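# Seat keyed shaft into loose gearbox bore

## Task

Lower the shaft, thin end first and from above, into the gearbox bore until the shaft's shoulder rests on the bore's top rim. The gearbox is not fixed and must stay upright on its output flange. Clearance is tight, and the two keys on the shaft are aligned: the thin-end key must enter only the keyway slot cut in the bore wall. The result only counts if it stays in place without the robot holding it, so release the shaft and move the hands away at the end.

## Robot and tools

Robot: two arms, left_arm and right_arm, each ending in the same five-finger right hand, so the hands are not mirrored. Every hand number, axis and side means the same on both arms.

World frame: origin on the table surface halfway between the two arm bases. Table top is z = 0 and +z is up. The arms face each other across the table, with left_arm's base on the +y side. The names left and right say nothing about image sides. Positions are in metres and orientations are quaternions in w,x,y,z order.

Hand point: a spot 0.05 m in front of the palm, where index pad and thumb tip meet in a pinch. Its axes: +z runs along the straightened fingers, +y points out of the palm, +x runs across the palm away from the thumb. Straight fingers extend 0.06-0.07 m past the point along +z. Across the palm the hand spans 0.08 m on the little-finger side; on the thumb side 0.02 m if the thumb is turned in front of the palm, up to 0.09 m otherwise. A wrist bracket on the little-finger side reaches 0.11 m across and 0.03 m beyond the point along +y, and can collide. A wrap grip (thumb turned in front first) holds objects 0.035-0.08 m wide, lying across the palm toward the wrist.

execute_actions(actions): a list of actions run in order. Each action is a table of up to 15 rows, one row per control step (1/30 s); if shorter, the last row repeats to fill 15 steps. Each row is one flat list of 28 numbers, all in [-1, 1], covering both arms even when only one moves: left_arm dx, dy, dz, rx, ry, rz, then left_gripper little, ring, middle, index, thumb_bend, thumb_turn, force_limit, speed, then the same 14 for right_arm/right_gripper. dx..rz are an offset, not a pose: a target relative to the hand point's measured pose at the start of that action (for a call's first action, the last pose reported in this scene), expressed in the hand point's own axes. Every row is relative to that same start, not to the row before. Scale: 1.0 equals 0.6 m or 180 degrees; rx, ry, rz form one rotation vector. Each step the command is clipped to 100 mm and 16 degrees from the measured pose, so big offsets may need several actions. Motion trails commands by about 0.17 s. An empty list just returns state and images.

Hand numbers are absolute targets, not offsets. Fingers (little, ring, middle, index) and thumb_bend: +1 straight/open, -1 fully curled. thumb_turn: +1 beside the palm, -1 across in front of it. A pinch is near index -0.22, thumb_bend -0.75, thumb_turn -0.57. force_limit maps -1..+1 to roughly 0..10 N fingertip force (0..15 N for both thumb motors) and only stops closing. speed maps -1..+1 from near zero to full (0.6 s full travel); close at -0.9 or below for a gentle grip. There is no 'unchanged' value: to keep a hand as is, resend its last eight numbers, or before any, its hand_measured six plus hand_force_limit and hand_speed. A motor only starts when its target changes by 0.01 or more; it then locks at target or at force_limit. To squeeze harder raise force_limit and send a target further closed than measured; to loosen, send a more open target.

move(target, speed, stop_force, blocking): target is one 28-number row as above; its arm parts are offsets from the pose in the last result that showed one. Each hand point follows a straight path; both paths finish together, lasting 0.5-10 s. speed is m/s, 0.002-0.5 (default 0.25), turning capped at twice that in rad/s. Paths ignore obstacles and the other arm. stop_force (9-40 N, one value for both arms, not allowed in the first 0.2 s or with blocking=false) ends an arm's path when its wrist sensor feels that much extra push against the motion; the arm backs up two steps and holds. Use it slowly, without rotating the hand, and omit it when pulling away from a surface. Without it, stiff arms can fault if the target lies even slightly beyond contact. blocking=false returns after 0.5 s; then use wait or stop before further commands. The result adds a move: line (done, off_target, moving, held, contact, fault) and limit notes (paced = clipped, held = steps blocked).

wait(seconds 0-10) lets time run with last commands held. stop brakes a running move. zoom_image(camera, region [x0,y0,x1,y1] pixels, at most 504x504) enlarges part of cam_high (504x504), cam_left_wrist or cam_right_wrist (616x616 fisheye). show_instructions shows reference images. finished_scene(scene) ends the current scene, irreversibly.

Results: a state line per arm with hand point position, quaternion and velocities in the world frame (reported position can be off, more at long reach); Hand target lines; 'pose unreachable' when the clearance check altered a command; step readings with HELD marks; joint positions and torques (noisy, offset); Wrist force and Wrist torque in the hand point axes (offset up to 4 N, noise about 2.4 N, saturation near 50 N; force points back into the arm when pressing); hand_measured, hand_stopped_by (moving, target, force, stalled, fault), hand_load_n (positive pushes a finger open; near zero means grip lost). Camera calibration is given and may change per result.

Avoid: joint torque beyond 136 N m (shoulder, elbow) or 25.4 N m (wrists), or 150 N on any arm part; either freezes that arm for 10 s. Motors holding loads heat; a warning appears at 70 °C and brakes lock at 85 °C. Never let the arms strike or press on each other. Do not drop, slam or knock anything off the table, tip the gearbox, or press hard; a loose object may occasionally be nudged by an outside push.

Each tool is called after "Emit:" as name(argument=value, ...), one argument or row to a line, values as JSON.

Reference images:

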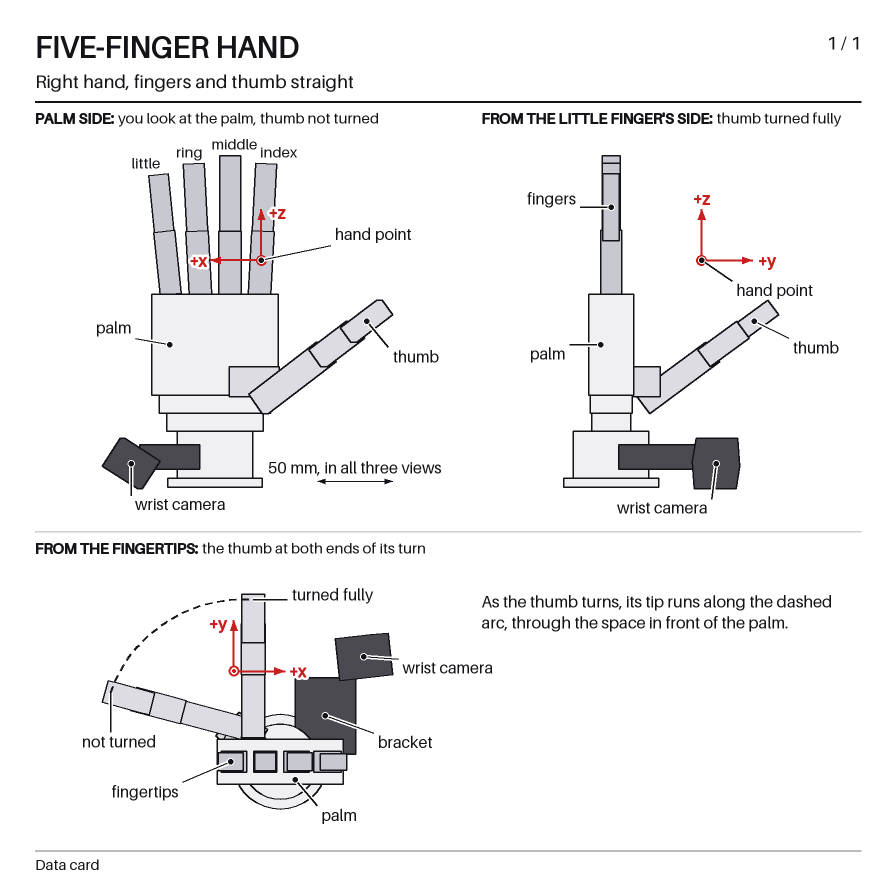

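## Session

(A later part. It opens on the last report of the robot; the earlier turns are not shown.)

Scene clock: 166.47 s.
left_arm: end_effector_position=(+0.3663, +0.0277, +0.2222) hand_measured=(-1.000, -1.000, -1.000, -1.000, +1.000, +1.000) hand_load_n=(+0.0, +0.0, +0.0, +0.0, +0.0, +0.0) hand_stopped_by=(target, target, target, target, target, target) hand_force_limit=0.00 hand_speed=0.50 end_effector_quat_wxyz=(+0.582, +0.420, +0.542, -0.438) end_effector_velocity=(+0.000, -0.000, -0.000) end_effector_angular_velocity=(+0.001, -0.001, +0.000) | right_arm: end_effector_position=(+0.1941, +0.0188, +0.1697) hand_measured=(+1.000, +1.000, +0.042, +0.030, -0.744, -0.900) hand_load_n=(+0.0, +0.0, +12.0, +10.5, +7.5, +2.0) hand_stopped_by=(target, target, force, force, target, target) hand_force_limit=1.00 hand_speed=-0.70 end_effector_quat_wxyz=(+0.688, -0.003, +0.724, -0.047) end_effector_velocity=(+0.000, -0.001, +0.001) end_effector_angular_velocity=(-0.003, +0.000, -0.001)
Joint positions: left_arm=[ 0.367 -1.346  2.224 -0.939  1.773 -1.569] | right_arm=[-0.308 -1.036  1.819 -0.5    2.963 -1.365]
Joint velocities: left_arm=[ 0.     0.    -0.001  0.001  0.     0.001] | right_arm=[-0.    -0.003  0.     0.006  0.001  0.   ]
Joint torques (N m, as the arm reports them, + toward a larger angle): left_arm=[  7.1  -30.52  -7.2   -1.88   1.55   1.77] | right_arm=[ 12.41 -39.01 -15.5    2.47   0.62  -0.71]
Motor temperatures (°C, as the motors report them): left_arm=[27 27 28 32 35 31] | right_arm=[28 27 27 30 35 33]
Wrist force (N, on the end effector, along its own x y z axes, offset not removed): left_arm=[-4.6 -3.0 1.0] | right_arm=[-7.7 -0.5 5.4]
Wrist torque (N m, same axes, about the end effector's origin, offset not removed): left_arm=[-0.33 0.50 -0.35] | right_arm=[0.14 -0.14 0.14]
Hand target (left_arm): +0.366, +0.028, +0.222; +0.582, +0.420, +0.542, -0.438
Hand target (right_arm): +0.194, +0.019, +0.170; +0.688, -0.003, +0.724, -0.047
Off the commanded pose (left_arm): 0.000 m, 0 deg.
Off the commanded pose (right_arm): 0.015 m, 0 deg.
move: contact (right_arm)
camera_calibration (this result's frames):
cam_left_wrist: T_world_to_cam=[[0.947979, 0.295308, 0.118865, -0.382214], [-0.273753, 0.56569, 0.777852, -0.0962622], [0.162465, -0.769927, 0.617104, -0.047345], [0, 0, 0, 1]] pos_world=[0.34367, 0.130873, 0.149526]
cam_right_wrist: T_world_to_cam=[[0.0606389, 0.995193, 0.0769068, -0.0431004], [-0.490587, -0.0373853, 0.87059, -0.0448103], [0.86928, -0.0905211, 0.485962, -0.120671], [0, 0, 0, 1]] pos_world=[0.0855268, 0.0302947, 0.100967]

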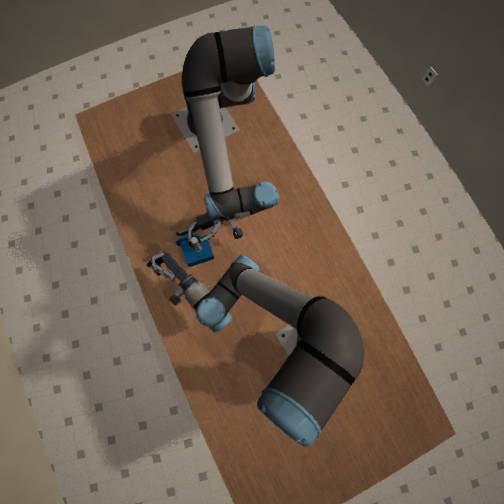

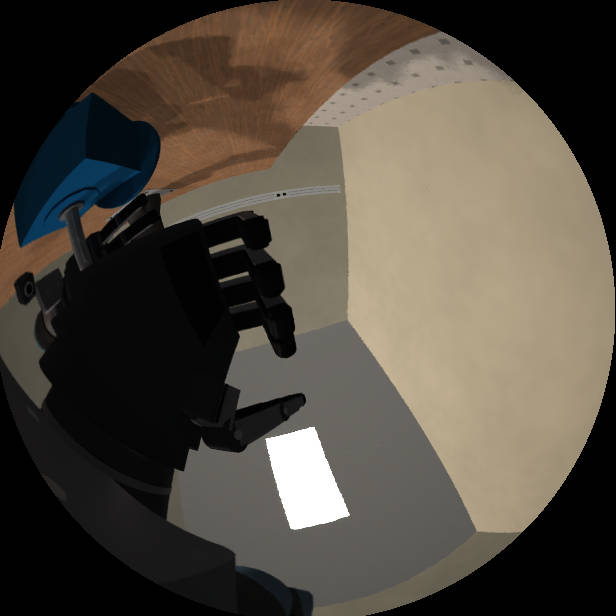

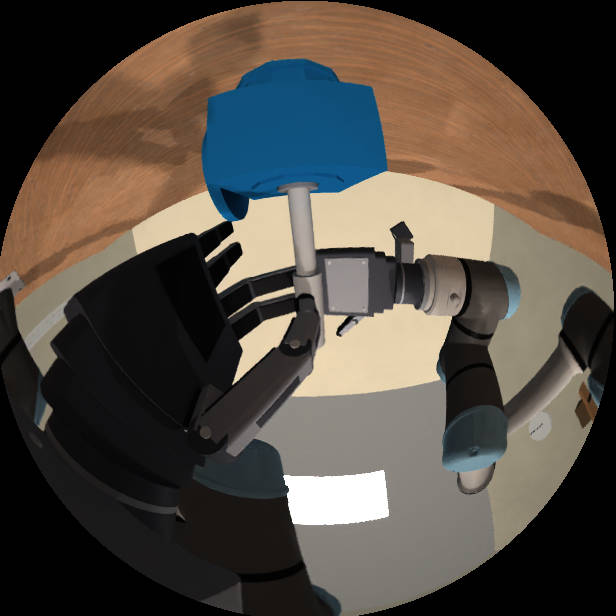

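Emit:
move(
  target=[0,0,0,0,0,0,-1,-1,-1,-1,1,1,0,0.5,-0.0008,0,0.002,0,0,0,1,1,-0.66,-0.66,-0.75,-0.9,1,-0.7],
  speed=0.005,
)

Emit:
move(
  target=[0,0,0,0,0,0,-1,-1,-1,-1,1,1,0,0.5,0.025,0.0019,0.0012,0,0,0,1,1,-0.66,-0.66,-0.75,-0.9,1,-0.7],
  speed=0.005,
  stop_force=10,
)

Emit:
zoom_image(
  camera="cam_left_wrist",
  region=[45,190,105,250],
)

Scene clock: 167.33 s.
left_arm: end_effector_position=(+0.3663, +0.0277, +0.2222) hand_measured=(-1.000, -1.000, -1.000, -1.000, +1.000, +1.000) hand_load_n=(+0.0, +0.0, +0.0, +0.0, +0.0, +0.0) hand_stopped_by=(target, target, target, target, target, target) hand_force_limit=0.00 hand_speed=0.50 end_effector_quat_wxyz=(+0.582, +0.420, +0.542, -0.438) end_effector_velocity=(+0.000, +0.000, -0.000) end_effector_angular_velocity=(+0.001, +0.002, +0.000) | right_arm: end_effector_position=(+0.1952, +0.0188, +0.1701) hand_measured=(+1.000, +1.000, +0.042, +0.030, -0.744, -0.900) hand_load_n=(+0.0, +0.0, +10.0, +10.5, +7.5, +2.0) hand_stopped_by=(target, target, force, force, target, target) hand_force_limit=1.00 hand_speed=-0.70 end_effector_quat_wxyz=(+0.688, -0.003, +0.724, -0.047) end_effector_velocity=(+0.001, -0.000, -0.000) end_effector_angular_velocity=(-0.001, +0.000, -0.001)
Joint positions: left_arm=[ 0.367 -1.346  2.224 -0.939  1.773 -1.569] | right_arm=[-0.31  -1.038  1.82  -0.503  2.96  -1.369]
Joint velocities: left_arm=[ 0.001 -0.     0.     0.001  0.    -0.001] | right_arm=[-0.001 -0.     0.001 -0.001 -0.001 -0.002]
Joint torques (N m, as the arm reports them, + toward a larger angle): left_arm=[  6.62 -31.22  -7.34  -1.82   1.58   1.73] | right_arm=[-15.37 -42.91  -5.43  -1.08  -2.01  -1.36]
Motor temperatures (°C, as the motors report them): left_arm=[27 27 28 32 35 31] | right_arm=[28 27 27 30 35 33]
Wrist force (N, on the end effector, along its own x y z axes, offset not removed): left_arm=[-0.6 0.7 3.2] | right_arm=[3.6 -2.5 -0.9]
Wrist torque (N m, same axes, about the end effector's origin, offset not removed): left_arm=[-0.09 -0.03 -0.07] | right_arm=[-0.43 0.04 0.14]
Hand target (left_arm): +0.366, +0.028, +0.222; +0.582, +0.420, +0.542, -0.438
Hand target (right_arm): +0.195, +0.019, +0.170; +0.688, -0.003, +0.724, -0.047
Off the commanded pose (left_arm): 0.000 m, 0 deg.
Off the commanded pose (right_arm): 0.000 m, 0 deg.
move: done
camera_calibration (this result's frames):
cam_left_wrist: T_world_to_cam=[[0.947979, 0.295308, 0.118864, -0.382214], [-0.273753, 0.56569, 0.777852, -0.0962622], [0.162465, -0.769927, 0.617104, -0.0473452], [0, 0, 0, 1]] pos_world=[0.34367, 0.130873, 0.149526]
cam_right_wrist: T_world_to_cam=[[0.0606001, 0.995193, 0.0769367, -0.0431755], [-0.490572, -0.037432, 0.870596, -0.044609], [0.869291, -0.0905012, 0.485946, -0.121898], [0, 0, 0, 1]] pos_world=[0.0866972, 0.0302662, 0.101394]

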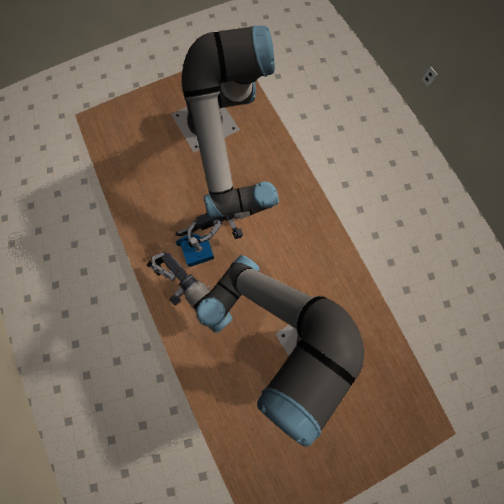

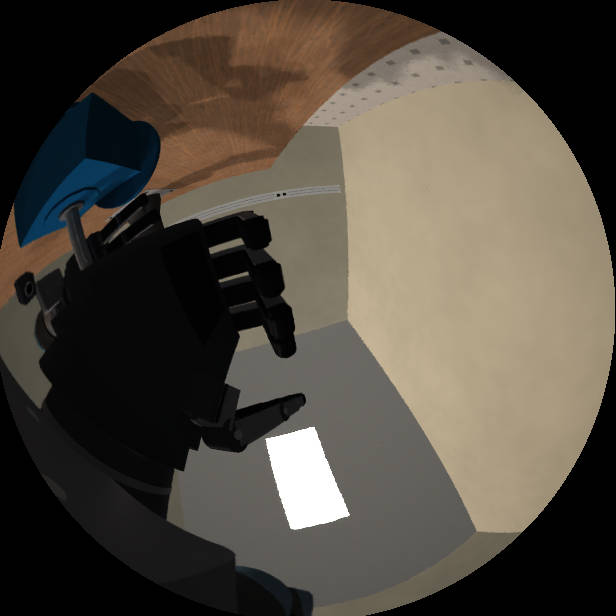

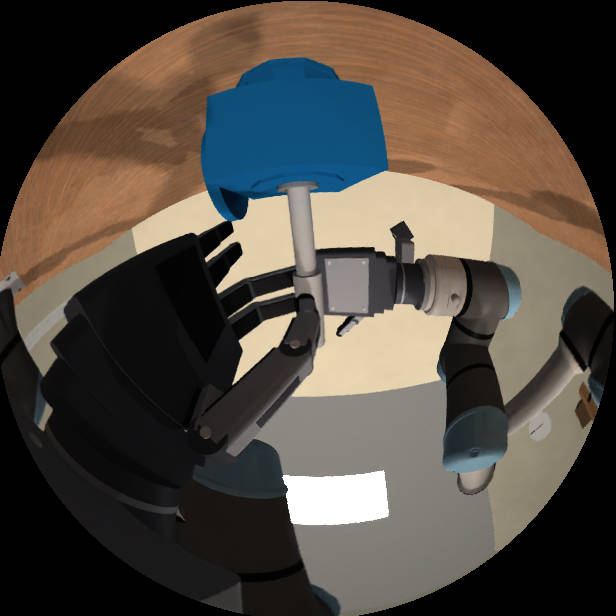

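Scene clock: 168.17 s.
left_arm: end_effector_position=(+0.3663, +0.0277, +0.2222) hand_measured=(-1.000, -1.000, -1.000, -1.000, +1.000, +1.000) hand_load_n=(+0.0, +0.0, +0.0, +0.0, +0.0, +0.0) hand_stopped_by=(target, target, target, target, target, target) hand_force_limit=0.00 hand_speed=0.50 end_effector_quat_wxyz=(+0.582, +0.420, +0.542, -0.438) end_effector_velocity=(-0.000, -0.000, +0.000) end_effector_angular_velocity=(+0.001, -0.003, +0.000) | right_arm: end_effector_position=(+0.1952, +0.0188, +0.1676) hand_measured=(+1.000, +1.000, +0.042, +0.030, -0.744, -0.900) hand_load_n=(+0.0, +0.0, +10.5, +12.0, +6.0, +3.5) hand_stopped_by=(target, target, force, force, target, target) hand_force_limit=1.00 hand_speed=-0.70 end_effector_quat_wxyz=(+0.688, -0.003, +0.724, -0.047) end_effector_velocity=(-0.000, -0.000, +0.002) end_effector_angular_velocity=(-0.001, +0.000, +0.000)
Joint positions: left_arm=[ 0.367 -1.346  2.224 -0.939  1.773 -1.569] | right_arm=[-0.31  -1.033  1.821 -0.508  2.96  -1.368]
Joint velocities: left_arm=[-0.     0.    -0.    -0.    -0.     0.003] | right_arm=[ 0.    -0.003 -0.001  0.005 -0.    -0.   ]
Joint torques (N m, as the arm reports them, + toward a larger angle): left_arm=[  6.67 -30.36  -7.69  -1.93   1.49   1.88] | right_arm=[ -9.39 -37.38 -14.64   2.24  -0.07  -0.88]
Motor temperatures (°C, as the motors report them): left_arm=[27 27 28 32 35 31] | right_arm=[28 27 27 30 35 33]
Wrist force (N, on the end effector, along its own x y z axes, offset not removed): left_arm=[-5.1 0.4 0.4] | right_arm=[-10.8 -4.8 4.5]
Wrist torque (N m, same axes, about the end effector's origin, offset not removed): left_arm=[0.15 0.75 -0.43] | right_arm=[-0.55 0.32 -0.04]
Hand target (left_arm): +0.366, +0.028, +0.222; +0.582, +0.420, +0.542, -0.438
Hand target (right_arm): +0.195, +0.019, +0.168; +0.688, -0.003, +0.724, -0.047
Off the commanded pose (left_arm): 0.000 m, 0 deg.
Off the commanded pose (right_arm): 0.013 m, 0 deg.
move: contact (right_arm)
camera_calibration (this result's frames):
cam_left_wrist: T_world_to_cam=[[0.947979, 0.295308, 0.118865, -0.382214], [-0.273753, 0.56569, 0.777852, -0.0962621], [0.162465, -0.769927, 0.617104, -0.047345], [0, 0, 0, 1]] pos_world=[0.34367, 0.130873, 0.149526]
cam_right_wrist: T_world_to_cam=[[0.0606294, 0.9952, 0.0768227, -0.0429284], [-0.490508, -0.0373246, 0.870637, -0.0424903], [0.869325, -0.0904683, 0.485891, -0.120715], [0, 0, 0, 1]] pos_world=[0.0867014, 0.0302155, 0.0989457]

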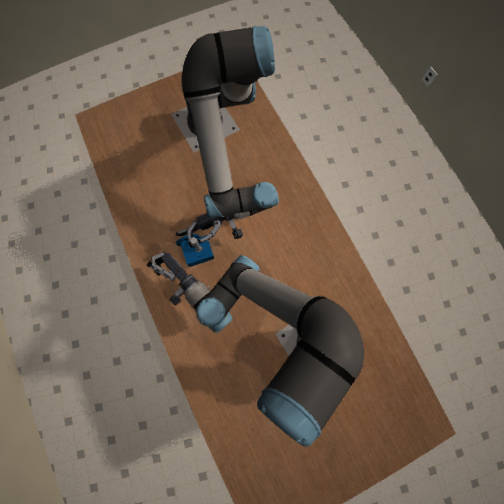

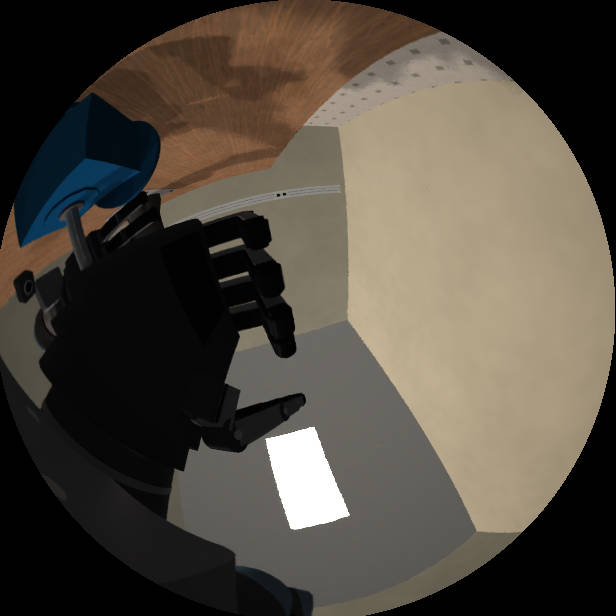

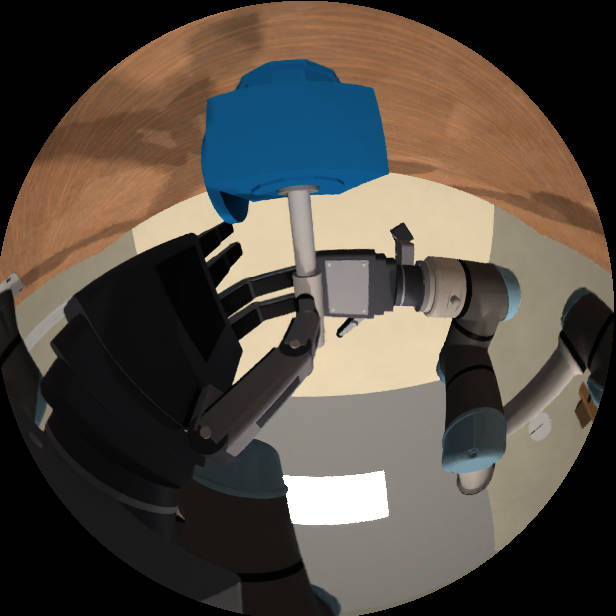

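Region (45, 190, 105, 250) of cam_left_wrist's 616x616 image, scaled by 8.400, with more detail than that image has.

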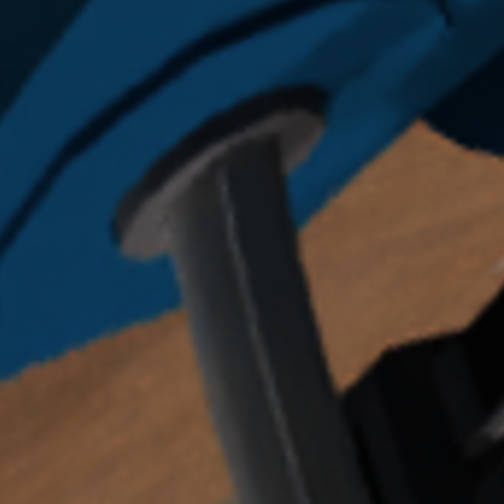

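Emit:
move(
  target=[0,0,0,0,0,0,-1,-1,-1,-1,1,1,0,0.5,-0.001,0.0014,0.0012,0.02,0.0065,0.0015,1,1,-0.68,-0.68,-0.75,-0.9,1,-0.7],
  speed=0.02,
)

Emit:
move(
  target=[0,0,0,0,0,0,-1,-1,-1,-1,1,1,0,0.5,0.025,0.0019,0.0017,0,0,0,1,1,-0.68,-0.68,-0.75,-0.9,1,-0.7],
  speed=0.005,
  stop_force=10,
)

Emit:
zoom_image(
  camera="cam_left_wrist",
  region=[45,190,105,250],
)

Scene clock: 170.27 s.
left_arm: end_effector_position=(+0.3663, +0.0277, +0.2222) hand_measured=(-1.000, -1.000, -1.000, -1.000, +1.000, +1.000) hand_load_n=(+0.0, +0.0, +0.0, +0.0, +0.0, +0.0) hand_stopped_by=(target, target, target, target, target, target) hand_force_limit=0.00 hand_speed=0.50 end_effector_quat_wxyz=(+0.582, +0.420, +0.542, -0.438) end_effector_velocity=(-0.000, +0.000, -0.001) end_effector_angular_velocity=(+0.001, +0.001, -0.000) | right_arm: end_effector_position=(+0.1961, +0.0196, +0.1682) hand_measured=(+1.000, +1.000, +0.042, +0.030, -0.746, -0.900) hand_load_n=(+0.0, +0.0, +10.5, +11.0, +3.0, +1.5) hand_stopped_by=(target, target, force, force, target, target) hand_force_limit=1.00 hand_speed=-0.70 end_effector_quat_wxyz=(+0.681, +0.020, +0.729, -0.068) end_effector_velocity=(-0.000, +0.000, -0.000) end_effector_angular_velocity=(+0.004, +0.010, -0.011)
Joint positions: left_arm=[ 0.367 -1.346  2.224 -0.939  1.773 -1.569] | right_arm=[-0.299 -0.946  1.689 -0.18   3.023 -1.083]
Joint velocities: left_arm=[ 0.     0.001  0.002 -0.001  0.    -0.   ] | right_arm=[ 0.003  0.033 -0.045  0.146  0.006  0.136]
Joint torques (N m, as the arm reports them, + toward a larger angle): left_arm=[  6.75 -30.76  -6.94  -1.87   1.52   1.76] | right_arm=[ 13.09 -26.42 -25.02   2.96   2.99   1.6 ]
Motor temperatures (°C, as the motors report them): left_arm=[27 27 28 32 35 31] | right_arm=[28 27 27 30 35 33]
Wrist force (N, on the end effector, along its own x y z axes, offset not removed): left_arm=[-6.2 -3.3 -3.2] | right_arm=[-5.0 -2.2 2.2]
Wrist torque (N m, same axes, about the end effector's origin, offset not removed): left_arm=[-0.18 1.03 -0.73] | right_arm=[-0.45 0.58 -0.05]
Hand target (left_arm): +0.366, +0.028, +0.222; +0.582, +0.420, +0.542, -0.438
Hand target (right_arm): +0.196, +0.020, +0.168; +0.681, +0.020, +0.729, -0.068
Off the commanded pose (left_arm): 0.000 m, 0 deg.
Off the commanded pose (right_arm): 0.000 m, 0 deg.
move: done
camera_calibration (this result's frames):
cam_left_wrist: T_world_to_cam=[[0.947979, 0.295308, 0.118864, -0.382214], [-0.273752, 0.56569, 0.777852, -0.0962622], [0.162465, -0.769927, 0.617104, -0.0473451], [0, 0, 0, 1]] pos_world=[0.34367, 0.130873, 0.149526]
cam_right_wrist: T_world_to_cam=[[0.123572, 0.989276, 0.0778594, -0.0562106], [-0.48037, -0.00902076, 0.877019, -0.0461059], [0.868317, -0.145776, 0.474104, -0.118412], [0, 0, 0, 1]] pos_world=[0.0876176, 0.0379302, 0.100952]

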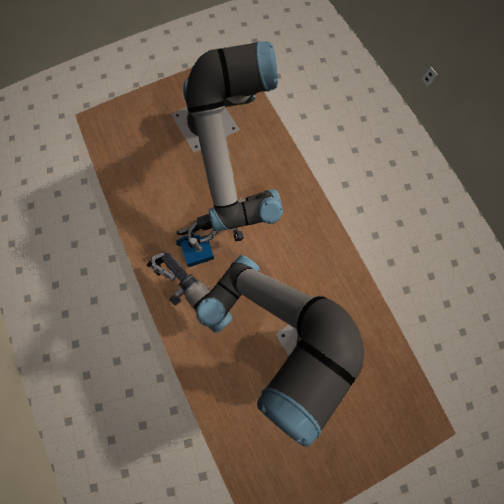

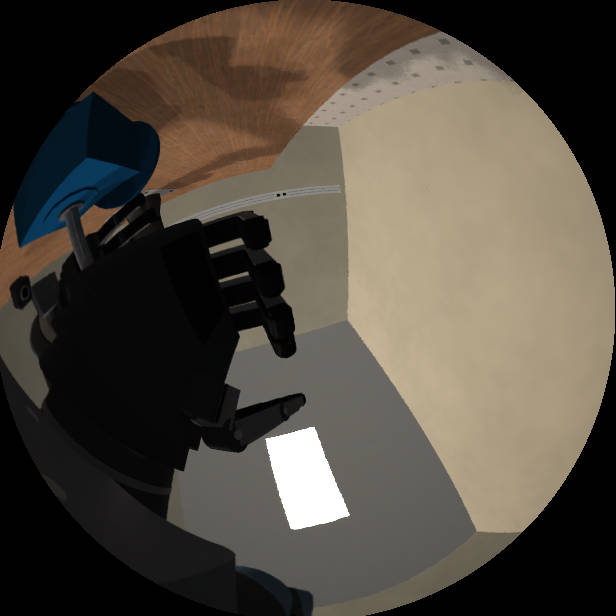

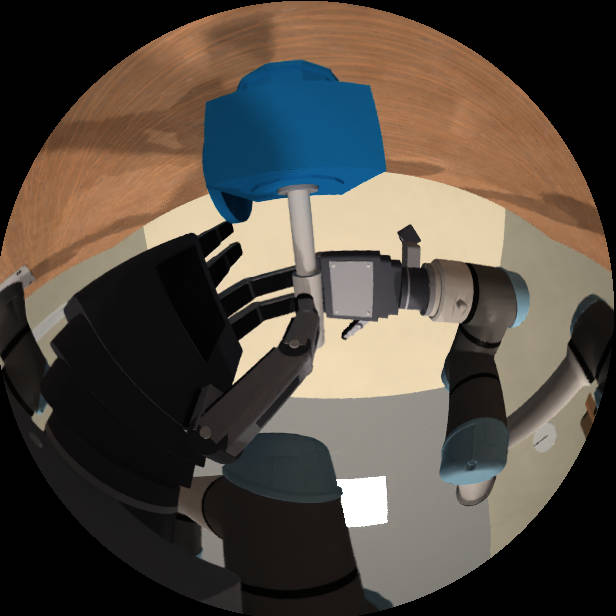

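Scene clock: 170.77 s.
left_arm: end_effector_position=(+0.3663, +0.0277, +0.2222) hand_measured=(-1.000, -1.000, -1.000, -1.000, +1.000, +1.000) hand_load_n=(+0.0, +0.0, +0.0, +0.0, +0.0, +0.0) hand_stopped_by=(target, target, target, target, target, target) hand_force_limit=0.00 hand_speed=0.50 end_effector_quat_wxyz=(+0.582, +0.420, +0.542, -0.438) end_effector_velocity=(-0.000, -0.000, +0.000) end_effector_angular_velocity=(+0.001, +0.001, -0.001) | right_arm: end_effector_position=(+0.1961, +0.0195, +0.1674) hand_measured=(+1.000, +1.000, +0.042, +0.030, -0.746, -0.900) hand_load_n=(+0.0, +0.0, +10.5, +11.0, +4.5, +5.5) hand_stopped_by=(target, target, force, force, target, target) hand_force_limit=1.00 hand_speed=-0.70 end_effector_quat_wxyz=(+0.681, +0.020, +0.729, -0.068) end_effector_velocity=(+0.000, -0.000, +0.002) end_effector_angular_velocity=(+0.002, -0.000, -0.001)
Joint positions: left_arm=[ 0.367 -1.346  2.224 -0.939  1.773 -1.569] | right_arm=[-0.299 -0.945  1.689 -0.18   3.023 -1.082]
Joint velocities: left_arm=[-0.    -0.    -0.001  0.002  0.    -0.001] | right_arm=[-0.001 -0.002 -0.002  0.006  0.001  0.004]
Joint torques (N m, as the arm reports them, + toward a larger angle): left_arm=[  6.83 -30.41  -7.73  -1.92   1.55   1.87] | right_arm=[  8.05 -38.26 -23.76   2.67  -1.93   1.  ]
Motor temperatures (°C, as the motors report them): left_arm=[27 27 28 32 35 31] | right_arm=[28 27 27 30 35 33]
Wrist force (N, on the end effector, along its own x y z axes, offset not removed): left_arm=[-2.3 0.3 1.3] | right_arm=[-14.6 -4.8 -0.2]
Wrist torque (N m, same axes, about the end effector's origin, offset not removed): left_arm=[0.08 0.25 -0.13] | right_arm=[-0.08 0.16 0.11]
Hand target (left_arm): +0.366, +0.028, +0.222; +0.582, +0.420, +0.542, -0.438
Hand target (right_arm): +0.196, +0.020, +0.168; +0.681, +0.020, +0.729, -0.068
Off the commanded pose (left_arm): 0.000 m, 0 deg.
Off the commanded pose (right_arm): 0.014 m, 0 deg.
move: contact (right_arm)
camera_calibration (this result's frames):
cam_left_wrist: T_world_to_cam=[[0.947979, 0.295308, 0.118865, -0.382214], [-0.273753, 0.56569, 0.777852, -0.0962622], [0.162465, -0.769927, 0.617104, -0.047345], [0, 0, 0, 1]] pos_world=[0.34367, 0.130873, 0.149526]
cam_right_wrist: T_world_to_cam=[[0.123777, 0.989267, 0.0776492, -0.0561145], [-0.480279, -0.00875019, 0.877072, -0.0454975], [0.868338, -0.145855, 0.474042, -0.11802], [0, 0, 0, 1]] pos_world=[0.0875757, 0.0379003, 0.100208]

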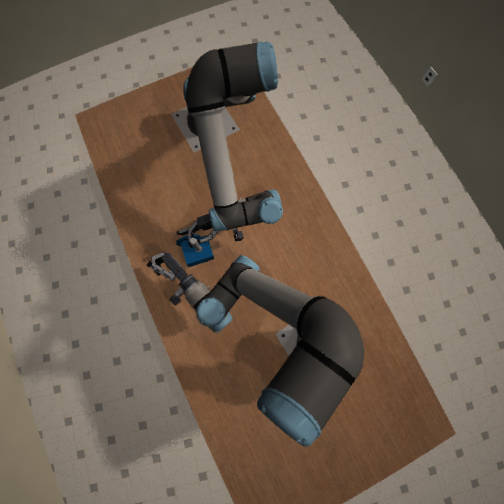

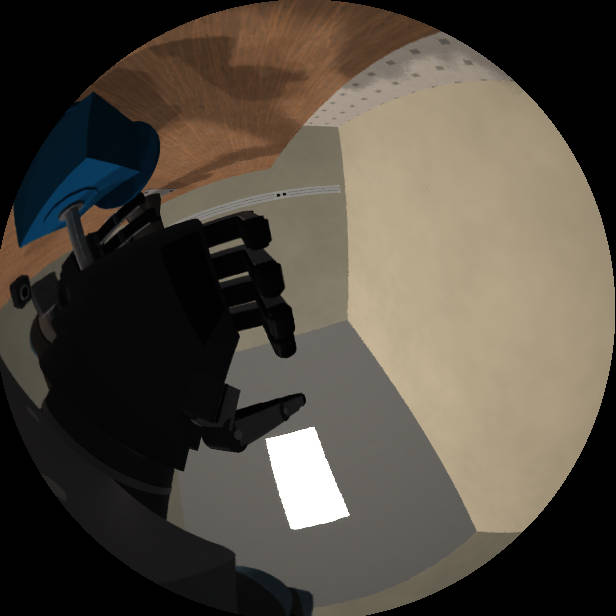

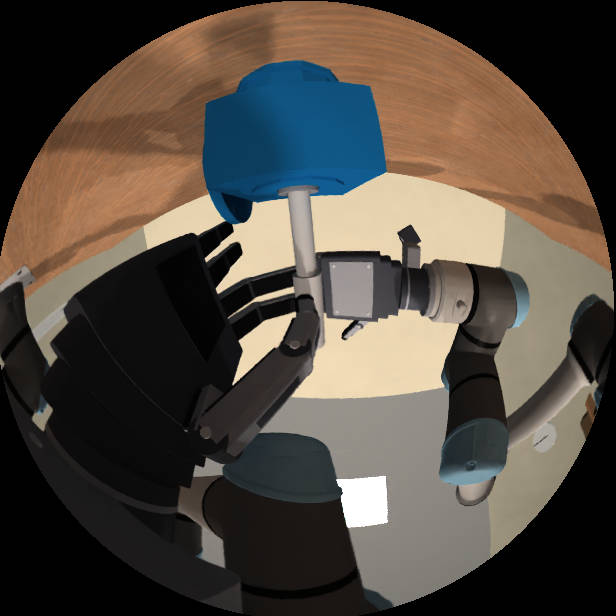

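Region (45, 190, 105, 250) of cam_left_wrist's 616x616 image, scaled by 8.400, with more detail than that image has.

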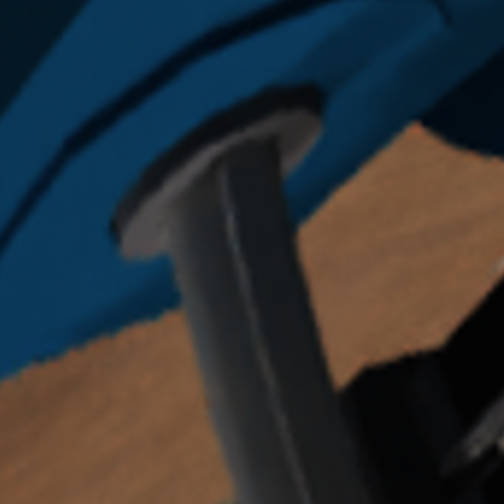

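Emit:
move(
  target=[0,0,0,0,0,0,-1,-1,-1,-1,1,1,0,0.5,0.0003,-0.0038,0.0012,-0.056,-0.0042,-0.0039,1,1,-0.7,-0.7,-0.75,-0.9,1,-0.7],
  speed=0.04,
)

Emit:
move(
  target=[0,0,0,0,0,0,-1,-1,-1,-1,1,1,0,0.5,-0.02,-0.0015,-0.0014,0,0,0,1,1,-0.72,-0.72,-0.75,-0.9,1,-0.7],
  speed=0.02,
)

Emit:
zoom_image(
  camera="cam_left_wrist",
  region=[55,195,95,235],
)

Emit:
zoom_image(
  camera="cam_right_wrist",
  region=[260,150,340,230],
)

Scene clock: 173.40 s.
left_arm: end_effector_position=(+0.3663, +0.0277, +0.2222) hand_measured=(-1.000, -1.000, -1.000, -1.000, +1.000, +1.000) hand_load_n=(+0.0, +0.0, +0.0, +0.0, +0.0, +0.0) hand_stopped_by=(target, target, target, target, target, target) hand_force_limit=0.00 hand_speed=0.50 end_effector_quat_wxyz=(+0.582, +0.420, +0.542, -0.438) end_effector_velocity=(-0.000, +0.000, -0.001) end_effector_angular_velocity=(+0.002, +0.001, -0.000) | right_arm: end_effector_position=(+0.1965, +0.0172, +0.1674) hand_measured=(+1.000, +1.000, +0.042, +0.030, -0.748, -0.900) hand_load_n=(+0.0, +0.0, +5.5, +4.5, +2.5, +0.0) hand_stopped_by=(target, target, force, force, target, target) hand_force_limit=1.00 hand_speed=-0.70 end_effector_quat_wxyz=(+0.684, -0.045, +0.728, -0.008) end_effector_velocity=(+0.000, -0.000, +0.000) end_effector_angular_velocity=(+0.001, -0.003, +0.011)
Joint positions: left_arm=[ 0.367 -1.346  2.224 -0.939  1.773 -1.569] | right_arm=[-0.344 -1.11   1.937 -0.629  2.814 -1.457]
Joint velocities: left_arm=[-0.     0.     0.001  0.001  0.     0.   ] | right_arm=[-0.004 -0.008  0.014 -0.023 -0.014 -0.016]
Joint torques (N m, as the arm reports them, + toward a larger angle): left_arm=[  6.43 -30.86  -7.45  -1.78   1.44   1.84] | right_arm=[-14.56 -34.66  -4.61  -1.37  -3.95  -1.71]
Motor temperatures (°C, as the motors report them): left_arm=[27 27 28 32 35 31] | right_arm=[28 27 27 30 35 33]
Wrist force (N, on the end effector, along its own x y z axes, offset not removed): left_arm=[-7.5 0.8 2.0] | right_arm=[-7.7 -9.1 -2.8]
Wrist torque (N m, same axes, about the end effector's origin, offset not removed): left_arm=[-0.07 1.11 -0.50] | right_arm=[-0.48 0.61 -0.23]
Hand target (left_arm): +0.366, +0.028, +0.222; +0.582, +0.420, +0.542, -0.438
Hand target (right_arm): +0.196, +0.017, +0.167; +0.684, -0.045, +0.728, -0.008
Off the commanded pose (left_arm): 0.000 m, 0 deg.
Off the commanded pose (right_arm): 0.000 m, 0 deg.
move: done
camera_calibration (this result's frames):
cam_left_wrist: T_world_to_cam=[[0.947979, 0.295308, 0.118865, -0.382214], [-0.273753, 0.56569, 0.777852, -0.0962622], [0.162465, -0.769927, 0.617104, -0.0473451], [0, 0, 0, 1]] pos_world=[0.34367, 0.130873, 0.149526]
cam_right_wrist: T_world_to_cam=[[-0.0513666, 0.99574, 0.0765664, -0.0193802], [-0.471383, -0.0917638, 0.877142, -0.0456024], [0.880431, 0.00896365, 0.474089, -0.123711], [0, 0, 0, 1]] pos_world=[0.0864277, 0.0162219, 0.100134]

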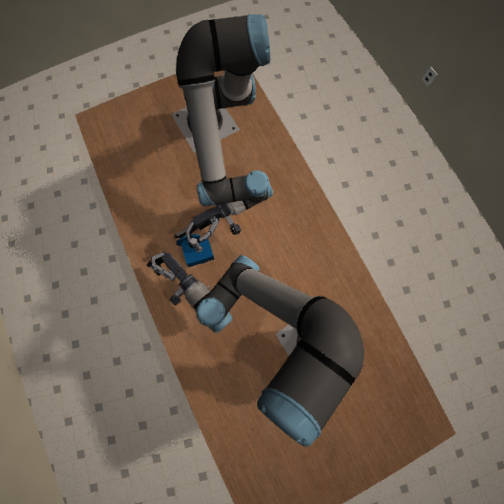

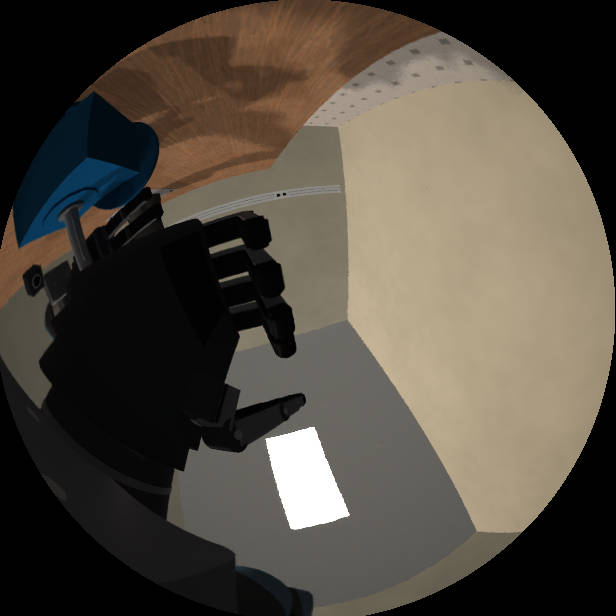

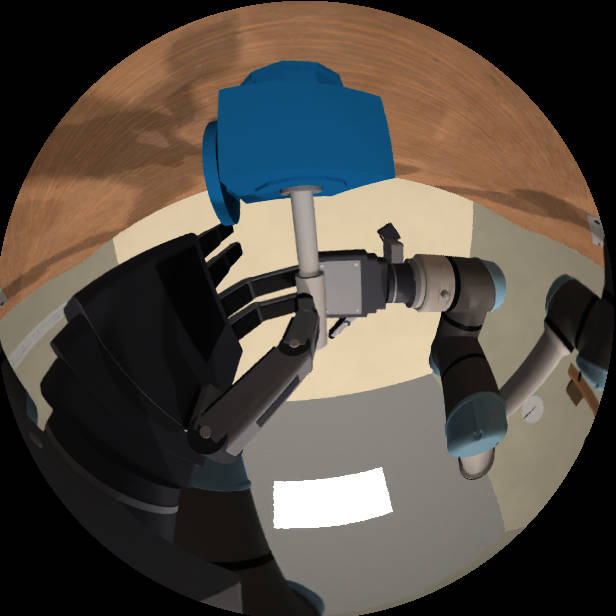

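Scene clock: 174.27 s.
left_arm: end_effector_position=(+0.3663, +0.0277, +0.2222) hand_measured=(-1.000, -1.000, -1.000, -1.000, +1.000, +1.000) hand_load_n=(+0.0, +0.0, +0.0, +0.0, +0.0, +0.0) hand_stopped_by=(target, target, target, target, target, target) hand_force_limit=0.00 hand_speed=0.50 end_effector_quat_wxyz=(+0.582, +0.420, +0.542, -0.438) end_effector_velocity=(-0.001, -0.000, -0.001) end_effector_angular_velocity=(+0.001, +0.000, -0.001) | right_arm: end_effector_position=(+0.1964, +0.0172, +0.1793) hand_measured=(+1.000, +1.000, +0.030, +0.010, -0.750, -0.900) hand_load_n=(+0.0, +0.0, +0.0, +0.0, +0.0, +0.0) hand_stopped_by=(target, target, force, force, target, target) hand_force_limit=1.00 hand_speed=-0.70 end_effector_quat_wxyz=(+0.684, -0.045, +0.728, -0.008) end_effector_velocity=(+0.000, -0.000, +0.002) end_effector_angular_velocity=(+0.000, -0.000, -0.002)
Joint positions: left_arm=[ 0.367 -1.346  2.224 -0.939  1.773 -1.569] | right_arm=[-0.344 -1.132  1.929 -0.6    2.814 -1.457]
Joint velocities: left_arm=[-0.     0.     0.001  0.     0.001 -0.   ] | right_arm=[ 0.    -0.003 -0.001  0.005  0.002  0.001]
Joint torques (N m, as the arm reports them, + toward a larger angle): left_arm=[  6.64 -30.71  -6.83  -1.81   1.47   1.72] | right_arm=[ 13.09 -36.81 -25.95   1.29   2.76   1.99]
Motor temperatures (°C, as the motors report them): left_arm=[27 27 28 32 35 31] | right_arm=[28 27 27 30 35 33]
Wrist force (N, on the end effector, along its own x y z axes, offset not removed): left_arm=[-1.0 -0.8 3.5] | right_arm=[-0.4 0.0 2.6]
Wrist torque (N m, same axes, about the end effector's origin, offset not removed): left_arm=[-0.06 0.02 0.04] | right_arm=[-0.30 0.03 0.23]
Hand target (left_arm): +0.366, +0.028, +0.222; +0.582, +0.420, +0.542, -0.438
Hand target (right_arm): +0.196, +0.017, +0.179; +0.684, -0.045, +0.728, -0.008
Off the commanded pose (left_arm): 0.000 m, 0 deg.
Off the commanded pose (right_arm): 0.000 m, 0 deg.
move: done
camera_calibration (this result's frames):
cam_left_wrist: T_world_to_cam=[[0.947979, 0.295308, 0.118865, -0.382214], [-0.273753, 0.56569, 0.777852, -0.0962621], [0.162465, -0.769927, 0.617104, -0.047345], [0, 0, 0, 1]] pos_world=[0.34367, 0.130873, 0.149526]
cam_right_wrist: T_world_to_cam=[[-0.0513138, 0.995743, 0.0765695, -0.0202721], [-0.471428, -0.0917419, 0.87712, -0.0560946], [0.88041, 0.00891134, 0.474129, -0.129339], [0, 0, 0, 1]] pos_world=[0.0863862, 0.0161922, 0.112077]

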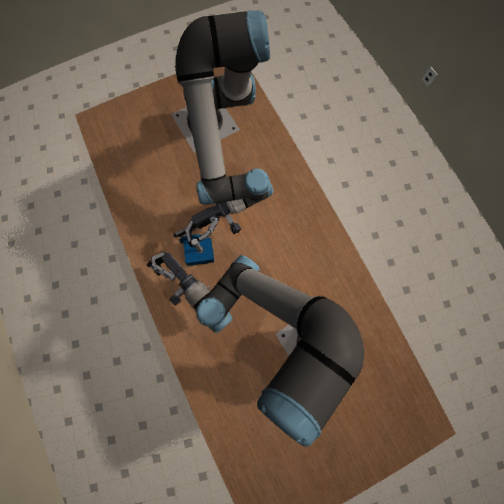

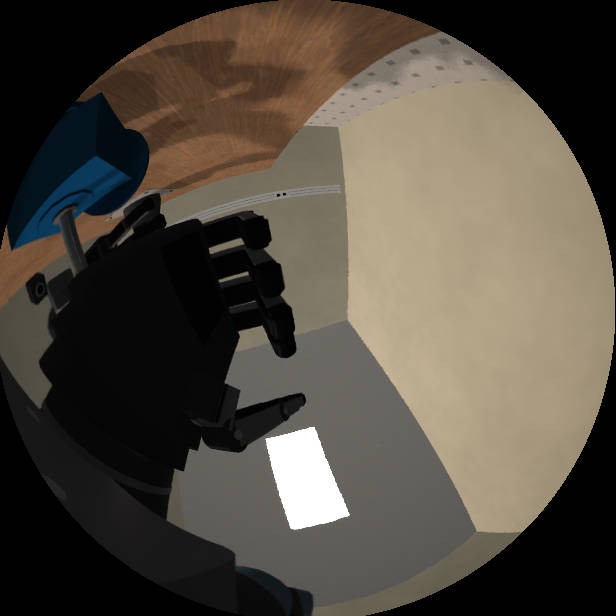

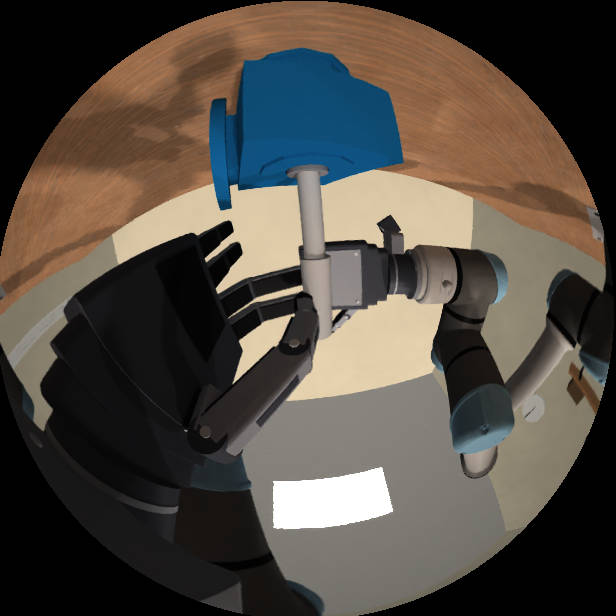

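Region (55, 195, 95, 235) of cam_left_wrist's 616x616 image, scaled by 12.600, with more detail than that image has.

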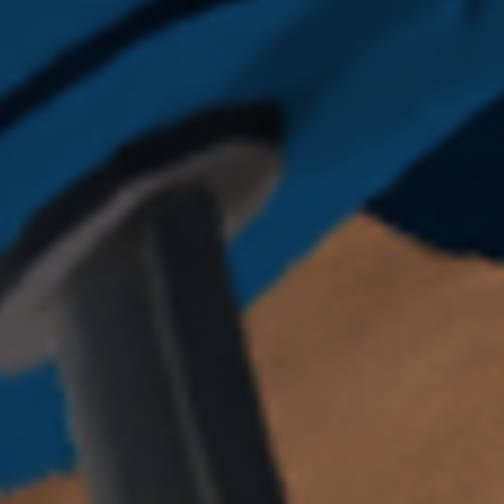

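Region (260, 150, 340, 230) of cam_right_wrist's 616x616 image, scaled by 6.300, with more detail than that image has.

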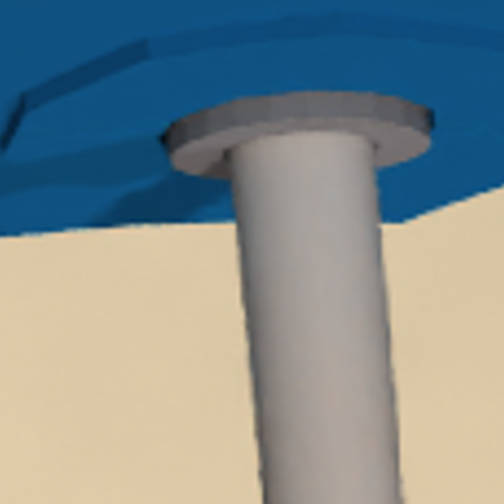

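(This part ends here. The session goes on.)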